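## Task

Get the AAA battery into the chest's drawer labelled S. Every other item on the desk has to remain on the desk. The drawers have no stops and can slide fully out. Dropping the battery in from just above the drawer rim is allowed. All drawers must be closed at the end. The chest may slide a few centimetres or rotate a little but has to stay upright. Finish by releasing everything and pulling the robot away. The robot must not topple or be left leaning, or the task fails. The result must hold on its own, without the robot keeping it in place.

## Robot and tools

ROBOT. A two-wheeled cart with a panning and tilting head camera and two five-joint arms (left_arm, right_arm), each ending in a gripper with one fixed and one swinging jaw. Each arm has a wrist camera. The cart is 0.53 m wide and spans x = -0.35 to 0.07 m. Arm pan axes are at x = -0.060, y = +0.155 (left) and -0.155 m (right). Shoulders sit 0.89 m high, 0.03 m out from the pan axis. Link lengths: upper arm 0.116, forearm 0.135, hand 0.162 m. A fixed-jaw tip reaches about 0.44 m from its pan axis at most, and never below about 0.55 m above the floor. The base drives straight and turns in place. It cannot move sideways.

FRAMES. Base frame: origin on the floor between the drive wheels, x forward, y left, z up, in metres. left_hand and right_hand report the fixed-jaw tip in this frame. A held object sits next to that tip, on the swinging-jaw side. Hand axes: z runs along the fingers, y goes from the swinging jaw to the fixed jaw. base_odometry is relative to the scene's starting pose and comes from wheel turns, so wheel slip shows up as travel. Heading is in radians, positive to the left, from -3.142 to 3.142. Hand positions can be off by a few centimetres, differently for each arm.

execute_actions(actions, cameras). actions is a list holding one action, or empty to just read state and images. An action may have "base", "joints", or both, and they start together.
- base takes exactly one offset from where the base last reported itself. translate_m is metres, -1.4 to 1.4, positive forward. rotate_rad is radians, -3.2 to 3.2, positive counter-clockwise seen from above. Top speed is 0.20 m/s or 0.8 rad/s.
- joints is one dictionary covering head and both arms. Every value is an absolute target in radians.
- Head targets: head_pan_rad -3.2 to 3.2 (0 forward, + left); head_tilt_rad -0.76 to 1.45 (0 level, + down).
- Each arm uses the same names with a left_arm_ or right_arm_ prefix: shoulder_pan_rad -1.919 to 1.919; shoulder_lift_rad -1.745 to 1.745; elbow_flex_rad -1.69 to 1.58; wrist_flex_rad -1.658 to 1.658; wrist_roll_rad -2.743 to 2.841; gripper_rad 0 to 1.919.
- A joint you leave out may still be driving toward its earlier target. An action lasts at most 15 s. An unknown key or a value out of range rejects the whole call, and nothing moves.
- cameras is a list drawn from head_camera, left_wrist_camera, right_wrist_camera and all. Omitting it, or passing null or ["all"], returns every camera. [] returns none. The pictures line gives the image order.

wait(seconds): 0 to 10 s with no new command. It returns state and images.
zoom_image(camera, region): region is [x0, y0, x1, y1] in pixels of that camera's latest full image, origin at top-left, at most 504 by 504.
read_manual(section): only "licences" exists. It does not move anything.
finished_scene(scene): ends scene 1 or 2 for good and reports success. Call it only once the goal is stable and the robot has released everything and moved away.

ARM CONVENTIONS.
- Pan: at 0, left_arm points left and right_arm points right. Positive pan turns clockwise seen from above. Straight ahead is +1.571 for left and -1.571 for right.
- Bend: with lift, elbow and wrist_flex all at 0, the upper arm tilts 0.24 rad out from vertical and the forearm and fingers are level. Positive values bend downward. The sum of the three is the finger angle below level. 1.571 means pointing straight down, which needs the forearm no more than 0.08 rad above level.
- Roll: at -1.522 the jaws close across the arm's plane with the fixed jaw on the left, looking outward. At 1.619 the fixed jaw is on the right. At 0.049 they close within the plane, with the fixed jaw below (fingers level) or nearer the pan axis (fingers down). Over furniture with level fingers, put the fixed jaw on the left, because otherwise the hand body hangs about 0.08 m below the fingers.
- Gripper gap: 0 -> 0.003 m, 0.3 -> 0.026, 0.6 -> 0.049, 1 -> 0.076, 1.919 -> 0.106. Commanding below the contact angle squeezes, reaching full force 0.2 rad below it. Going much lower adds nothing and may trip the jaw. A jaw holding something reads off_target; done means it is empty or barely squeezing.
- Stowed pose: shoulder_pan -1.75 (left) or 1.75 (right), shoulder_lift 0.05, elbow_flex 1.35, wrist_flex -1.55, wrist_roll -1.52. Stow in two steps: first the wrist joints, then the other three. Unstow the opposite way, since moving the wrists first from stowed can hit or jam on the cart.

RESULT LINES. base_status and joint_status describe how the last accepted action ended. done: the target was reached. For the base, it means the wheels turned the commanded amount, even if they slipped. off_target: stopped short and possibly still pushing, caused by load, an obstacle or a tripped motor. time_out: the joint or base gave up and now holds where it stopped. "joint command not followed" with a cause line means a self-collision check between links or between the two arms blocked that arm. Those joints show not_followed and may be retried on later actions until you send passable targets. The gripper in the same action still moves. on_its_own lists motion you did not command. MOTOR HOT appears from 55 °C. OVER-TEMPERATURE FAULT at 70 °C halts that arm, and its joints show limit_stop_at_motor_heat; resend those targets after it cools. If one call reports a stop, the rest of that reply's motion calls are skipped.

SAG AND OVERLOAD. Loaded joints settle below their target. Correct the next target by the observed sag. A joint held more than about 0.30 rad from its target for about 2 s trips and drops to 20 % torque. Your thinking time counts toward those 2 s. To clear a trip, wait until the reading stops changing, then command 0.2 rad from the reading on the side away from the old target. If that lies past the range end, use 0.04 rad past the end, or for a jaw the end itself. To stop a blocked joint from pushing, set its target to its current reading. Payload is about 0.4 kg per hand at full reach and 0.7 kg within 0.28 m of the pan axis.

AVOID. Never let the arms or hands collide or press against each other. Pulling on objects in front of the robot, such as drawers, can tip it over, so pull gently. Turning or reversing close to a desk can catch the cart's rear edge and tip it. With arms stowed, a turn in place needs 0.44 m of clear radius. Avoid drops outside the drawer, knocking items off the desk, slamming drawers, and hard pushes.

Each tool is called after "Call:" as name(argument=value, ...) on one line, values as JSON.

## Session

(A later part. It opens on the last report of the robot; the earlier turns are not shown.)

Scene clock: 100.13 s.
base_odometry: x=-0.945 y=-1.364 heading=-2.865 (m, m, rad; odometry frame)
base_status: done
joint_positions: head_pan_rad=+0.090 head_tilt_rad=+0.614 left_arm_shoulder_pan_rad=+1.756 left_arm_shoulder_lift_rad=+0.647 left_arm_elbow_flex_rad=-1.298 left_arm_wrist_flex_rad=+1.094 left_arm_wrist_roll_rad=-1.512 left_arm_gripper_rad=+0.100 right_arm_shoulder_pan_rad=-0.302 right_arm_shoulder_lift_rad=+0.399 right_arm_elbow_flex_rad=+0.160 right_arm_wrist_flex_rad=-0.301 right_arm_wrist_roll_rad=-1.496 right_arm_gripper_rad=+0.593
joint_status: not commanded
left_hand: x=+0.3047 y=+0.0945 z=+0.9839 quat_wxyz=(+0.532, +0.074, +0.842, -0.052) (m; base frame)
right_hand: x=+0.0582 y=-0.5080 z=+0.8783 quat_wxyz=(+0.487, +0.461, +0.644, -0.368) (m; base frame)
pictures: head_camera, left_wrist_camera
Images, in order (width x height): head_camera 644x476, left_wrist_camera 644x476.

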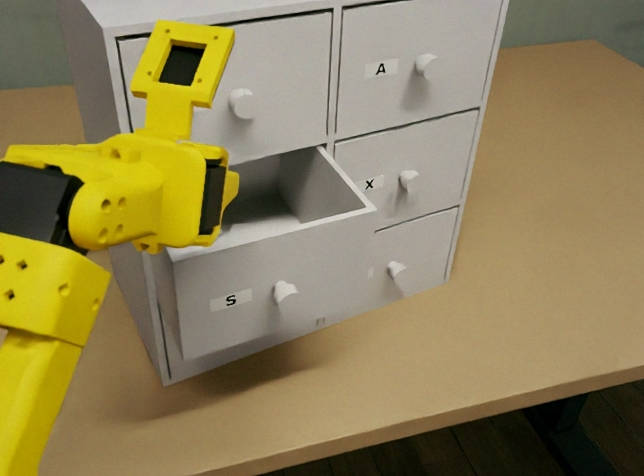

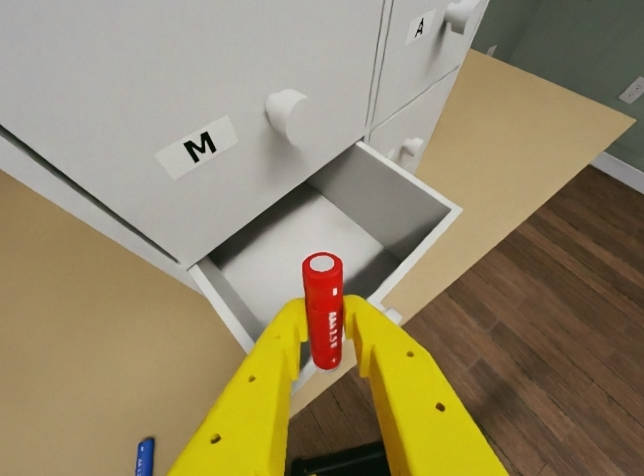

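Call:
execute_actions(actions=[{"base":{"translate_m":0.03},"joints":{"left_arm_shoulder_pan_rad":1.8,"left_arm_shoulder_lift_rad":0.75,"left_arm_elbow_flex_rad":-1.36,"left_arm_wrist_flex_rad":1.1}}], cameras=["head_camera","left_wrist_camera"])

Scene clock: 103.03 s.
base_odometry: x=-0.975 y=-1.372 heading=-2.866 (m, m, rad; odometry frame)
base_status: done
joint_positions: head_pan_rad=+0.090 head_tilt_rad=+0.614 left_arm_shoulder_pan_rad=+1.794 left_arm_shoulder_lift_rad=+0.780 left_arm_elbow_flex_rad=-1.327 left_arm_wrist_flex_rad=+1.097 left_arm_wrist_roll_rad=-1.512 left_arm_gripper_rad=+0.100 right_arm_shoulder_pan_rad=-0.302 right_arm_shoulder_lift_rad=+0.399 right_arm_elbow_flex_rad=+0.160 right_arm_wrist_flex_rad=-0.301 right_arm_wrist_roll_rad=-1.496 right_arm_gripper_rad=+0.593
joint_status: all done
left_hand: x=+0.3110 y=+0.0785 z=+0.9448 quat_wxyz=(+0.485, +0.093, +0.868, -0.057) (m; base frame)
right_hand: x=+0.0582 y=-0.5080 z=+0.8783 quat_wxyz=(+0.487, +0.461, +0.644, -0.368) (m; base frame)
pictures: head_camera, left_wrist_camera
Images, in order (width x height): head_camera 644x476, left_wrist_camera 644x476.

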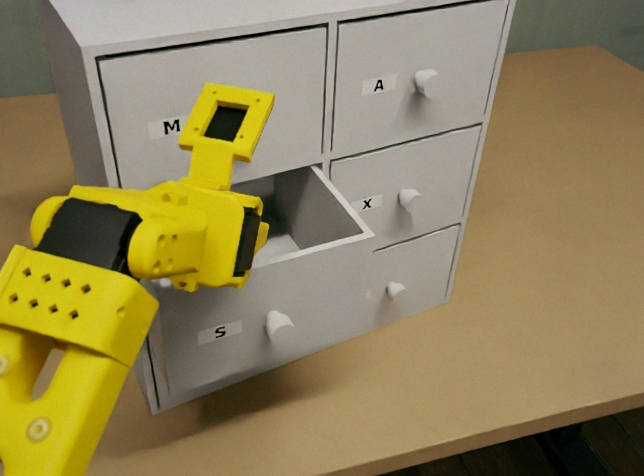

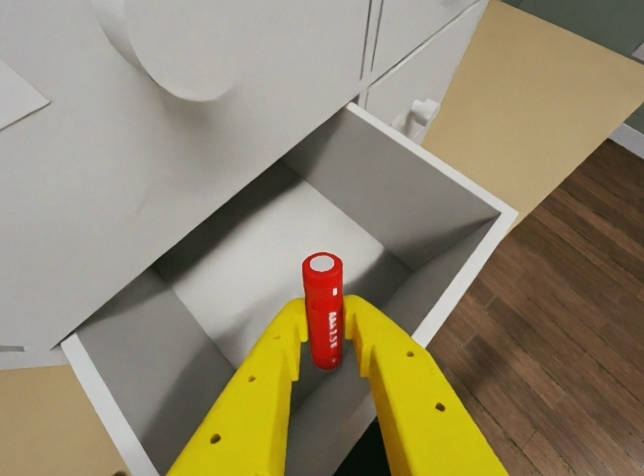

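Slightly deeper, then release.

Call:
execute_actions(actions=[{"joints":{"left_arm_shoulder_pan_rad":1.76,"left_arm_shoulder_lift_rad":0.79}}], cameras=["left_wrist_camera"])

Call:
execute_actions(actions=[{"joints":{"left_arm_gripper_rad":0.4}}], cameras=["left_wrist_camera"])

Call:
execute_actions(actions=[{"base":{"translate_m":-0.15},"joints":{"left_arm_shoulder_lift_rad":0.6}}], cameras=[])

Call:
execute_actions(actions=[{"base":{"rotate_rad":0.505},"joints":{"left_arm_shoulder_pan_rad":0.3,"right_arm_shoulder_pan_rad":-1.58,"head_pan_rad":-0.25}}], cameras=[])

Call:
execute_actions(actions=[{"base":{"translate_m":0.1}}], cameras=["right_wrist_camera"])

Scene clock: 110.03 s.
base_odometry: x=-0.975 y=-1.372 heading=-2.866 (m, m, rad; odometry frame)
base_status: not commanded
joint_positions: head_pan_rad=+0.090 head_tilt_rad=+0.614 left_arm_shoulder_pan_rad=+1.765 left_arm_shoulder_lift_rad=+0.819 left_arm_elbow_flex_rad=-1.327 left_arm_wrist_flex_rad=+1.097 left_arm_wrist_roll_rad=-1.512 left_arm_gripper_rad=+0.100 right_arm_shoulder_pan_rad=-0.302 right_arm_shoulder_lift_rad=+0.399 right_arm_elbow_flex_rad=+0.160 right_arm_wrist_flex_rad=-0.301 right_arm_wrist_roll_rad=-1.496 right_arm_gripper_rad=+0.593
joint_status: all done
left_hand: x=+0.3147 y=+0.0890 z=+0.9314 quat_wxyz=(+0.469, +0.081, +0.878, -0.048) (m; base frame)
right_hand: x=+0.0582 y=-0.5080 z=+0.8783 quat_wxyz=(+0.487, +0.461, +0.644, -0.368) (m; base frame)
pictures: left_wrist_camera
Images, in order (width x height): left_wrist_camera 644x476.

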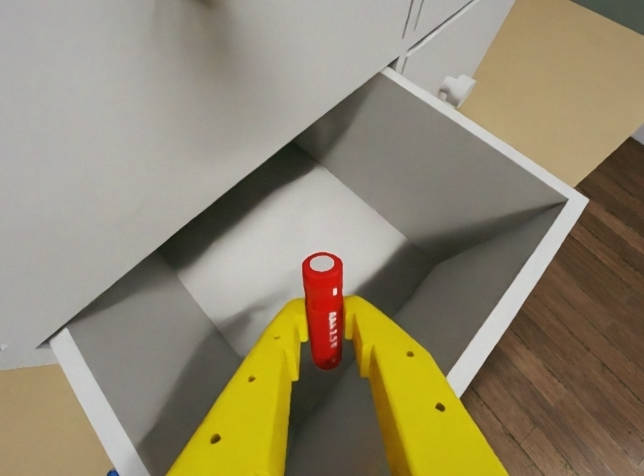

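Scene clock: 110.77 s.
base_odometry: x=-0.975 y=-1.372 heading=-2.866 (m, m, rad; odometry frame)
base_status: not commanded
joint_positions: head_pan_rad=+0.090 head_tilt_rad=+0.614 left_arm_shoulder_pan_rad=+1.764 left_arm_shoulder_lift_rad=+0.819 left_arm_elbow_flex_rad=-1.329 left_arm_wrist_flex_rad=+1.097 left_arm_wrist_roll_rad=-1.512 left_arm_gripper_rad=+0.390 right_arm_shoulder_pan_rad=-0.302 right_arm_shoulder_lift_rad=+0.399 right_arm_elbow_flex_rad=+0.160 right_arm_wrist_flex_rad=-0.301 right_arm_wrist_roll_rad=-1.496 right_arm_gripper_rad=+0.593
joint_status: all done
left_hand: x=+0.3148 y=+0.0896 z=+0.9318 quat_wxyz=(+0.470, +0.081, +0.878, -0.048) (m; base frame)
right_hand: x=+0.0582 y=-0.5080 z=+0.8783 quat_wxyz=(+0.487, +0.461, +0.644, -0.368) (m; base frame)
pictures: left_wrist_camera
Images, in order (width x height): left_wrist_camera 644x476.

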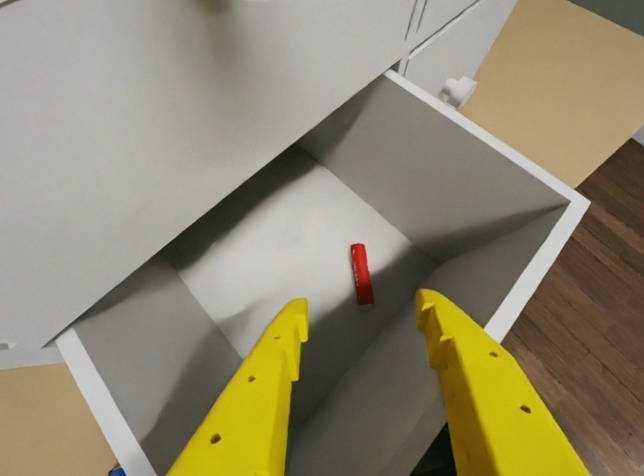

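Scene clock: 112.37 s.
base_odometry: x=-0.831 y=-1.332 heading=-2.866 (m, m, rad; odometry frame)
base_status: done
joint_positions: head_pan_rad=+0.090 head_tilt_rad=+0.614 left_arm_shoulder_pan_rad=+1.762 left_arm_shoulder_lift_rad=+0.656 left_arm_elbow_flex_rad=-1.330 left_arm_wrist_flex_rad=+1.097 left_arm_wrist_roll_rad=-1.512 left_arm_gripper_rad=+0.392 right_arm_shoulder_pan_rad=-0.302 right_arm_shoulder_lift_rad=+0.399 right_arm_elbow_flex_rad=+0.160 right_arm_wrist_flex_rad=-0.301 right_arm_wrist_roll_rad=-1.496 right_arm_gripper_rad=+0.593
joint_status: all done
left_hand: x=+0.3044 y=+0.0922 z=+0.9883 quat_wxyz=(+0.540, +0.076, +0.836, -0.055) (m; base frame)
right_hand: x=+0.0582 y=-0.5080 z=+0.8783 quat_wxyz=(+0.487, +0.461, +0.644, -0.368) (m; base frame)
pictures: none
No camera images: the call's "cameras" was empty. Leave "cameras" out to get every camera's image.

Scene clock: 114.17 s.
base_odometry: x=-0.830 y=-1.331 heading=-2.361 (m, m, rad; odometry frame)
base_status: done
joint_positions: head_pan_rad=-0.240 head_tilt_rad=+0.614 left_arm_shoulder_pan_rad=+0.305 left_arm_shoulder_lift_rad=+0.656 left_arm_elbow_flex_rad=-1.330 left_arm_wrist_flex_rad=+1.097 left_arm_wrist_roll_rad=-1.512 left_arm_gripper_rad=+0.392 right_arm_shoulder_pan_rad=-1.574 right_arm_shoulder_lift_rad=+0.399 right_arm_elbow_flex_rad=+0.160 right_arm_wrist_flex_rad=-0.301 right_arm_wrist_roll_rad=-1.496 right_arm_gripper_rad=+0.593
joint_status: all done
left_hand: x=+0.0436 y=+0.5099 z=+0.9883 quat_wxyz=(+0.439, -0.500, +0.675, +0.319) (m; base frame)
right_hand: x=+0.3121 y=-0.1461 z=+0.8783 quat_wxyz=(+0.610, -0.011, +0.792, -0.007) (m; base frame)
pictures: none
No camera images: the call's "cameras" was empty. Leave "cameras" out to get every camera's image.

Scene clock: 115.43 s.
base_odometry: x=-0.901 y=-1.402 heading=-2.359 (m, m, rad; odometry frame)
base_status: done
joint_positions: head_pan_rad=-0.240 head_tilt_rad=+0.614 left_arm_shoulder_pan_rad=+0.303 left_arm_shoulder_lift_rad=+0.656 left_arm_elbow_flex_rad=-1.330 left_arm_wrist_flex_rad=+1.097 left_arm_wrist_roll_rad=-1.512 left_arm_gripper_rad=+0.392 right_arm_shoulder_pan_rad=-1.574 right_arm_shoulder_lift_rad=+0.399 right_arm_elbow_flex_rad=+0.160 right_arm_wrist_flex_rad=-0.300 right_arm_wrist_roll_rad=-1.496 right_arm_gripper_rad=+0.593
joint_status: not commanded
left_hand: x=+0.0431 y=+0.5101 z=+0.9883 quat_wxyz=(+0.439, -0.500, +0.674, +0.319) (m; base frame)
right_hand: x=+0.3121 y=-0.1461 z=+0.8781 quat_wxyz=(+0.610, -0.011, +0.793, -0.007) (m; base frame)
pictures: right_wrist_camera
Images, in order (width x height): right_wrist_camera 644x476.

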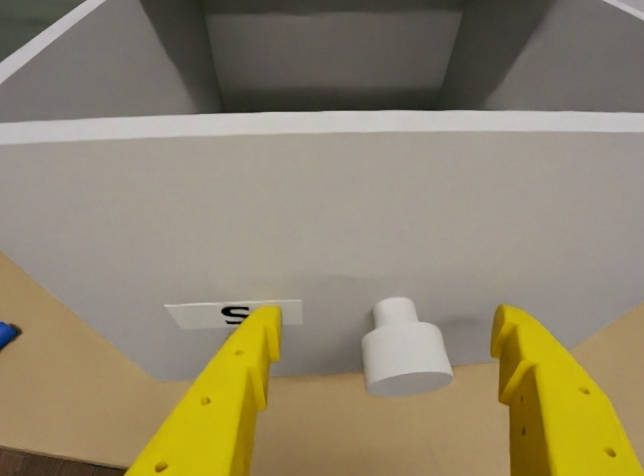

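Call:
execute_actions(actions=[{"base":{"translate_m":0.082}}], cameras=["head_camera","right_wrist_camera"])

Scene clock: 117.90 s.
base_odometry: x=-0.959 y=-1.459 heading=-2.358 (m, m, rad; odometry frame)
base_status: done
joint_positions: head_pan_rad=-0.240 head_tilt_rad=+0.614 left_arm_shoulder_pan_rad=+0.302 left_arm_shoulder_lift_rad=+0.656 left_arm_elbow_flex_rad=-1.330 left_arm_wrist_flex_rad=+1.097 left_arm_wrist_roll_rad=-1.512 left_arm_gripper_rad=+0.392 right_arm_shoulder_pan_rad=-1.577 right_arm_shoulder_lift_rad=+0.399 right_arm_elbow_flex_rad=+0.160 right_arm_wrist_flex_rad=-0.298 right_arm_wrist_roll_rad=-1.496 right_arm_gripper_rad=+0.593
joint_status: not commanded
left_hand: x=+0.0425 y=+0.5102 z=+0.9883 quat_wxyz=(+0.439, -0.501, +0.674, +0.320) (m; base frame)
right_hand: x=+0.3120 y=-0.1449 z=+0.8778 quat_wxyz=(+0.609, -0.013, +0.793, -0.006) (m; base frame)
pictures: head_camera, right_wrist_camera
Images, in order (width x height): head_camera 644x476, right_wrist_camera 644x476.

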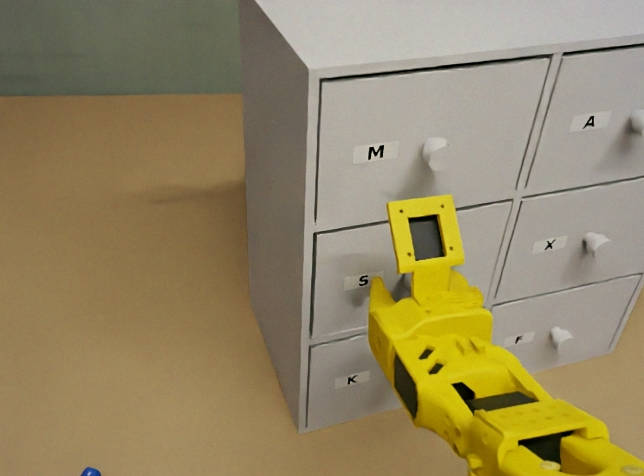

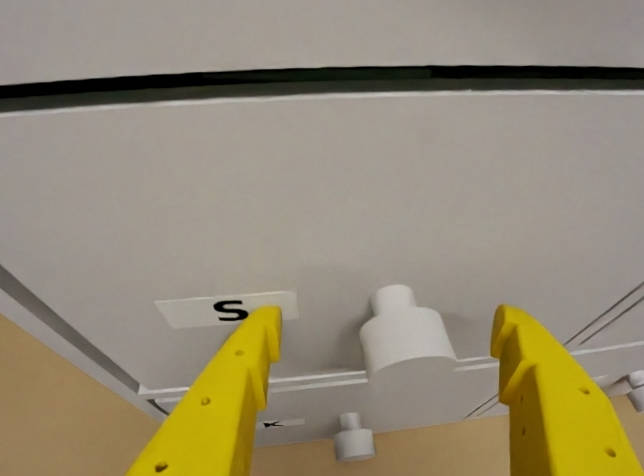

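Call:
execute_actions(actions=[{"base":{"translate_m":0.007}}], cameras=[])

Call:
execute_actions(actions=[{"base":{"translate_m":-0.2}}], cameras=[])

Call:
finished_scene(scene=2)

Scene clock: 120.83 s.
base_odometry: x=-0.964 y=-1.464 heading=-2.358 (m, m, rad; odometry frame)
base_status: done
joint_positions: head_pan_rad=-0.240 head_tilt_rad=+0.614 left_arm_shoulder_pan_rad=+0.302 left_arm_shoulder_lift_rad=+0.656 left_arm_elbow_flex_rad=-1.330 left_arm_wrist_flex_rad=+1.097 left_arm_wrist_roll_rad=-1.512 left_arm_gripper_rad=+0.392 right_arm_shoulder_pan_rad=-1.577 right_arm_shoulder_lift_rad=+0.399 right_arm_elbow_flex_rad=+0.165 right_arm_wrist_flex_rad=-0.297 right_arm_wrist_roll_rad=-1.496 right_arm_gripper_rad=+0.593
joint_status: not commanded
left_hand: x=+0.0425 y=+0.5102 z=+0.9883 quat_wxyz=(+0.439, -0.501, +0.674, +0.320) (m; base frame)
right_hand: x=+0.3114 y=-0.1449 z=+0.8764 quat_wxyz=(+0.607, -0.013, +0.795, -0.006) (m; base frame)
pictures: none
No camera images: the call's "cameras" was empty. Leave "cameras" out to get every camera's image.

Scene clock: 122.60 s.
base_odometry: x=-0.822 y=-1.323 heading=-2.357 (m, m, rad; odometry frame)
base_status: done
joint_positions: head_pan_rad=-0.240 head_tilt_rad=+0.614 left_arm_shoulder_pan_rad=+0.302 left_arm_shoulder_lift_rad=+0.656 left_arm_elbow_flex_rad=-1.330 left_arm_wrist_flex_rad=+1.097 left_arm_wrist_roll_rad=-1.512 left_arm_gripper_rad=+0.392 right_arm_shoulder_pan_rad=-1.577 right_arm_shoulder_lift_rad=+0.399 right_arm_elbow_flex_rad=+0.165 right_arm_wrist_flex_rad=-0.297 right_arm_wrist_roll_rad=-1.496 right_arm_gripper_rad=+0.593
joint_status: not commanded
left_hand: x=+0.0425 y=+0.5102 z=+0.9883 quat_wxyz=(+0.439, -0.501, +0.674, +0.320) (m; base frame)
right_hand: x=+0.3114 y=-0.1449 z=+0.8764 quat_wxyz=(+0.607, -0.013, +0.795, -0.006) (m; base frame)
pictures: none
No camera images: the call's "cameras" was empty. Leave "cameras" out to get every camera's image.

The scene is finished: the task was done.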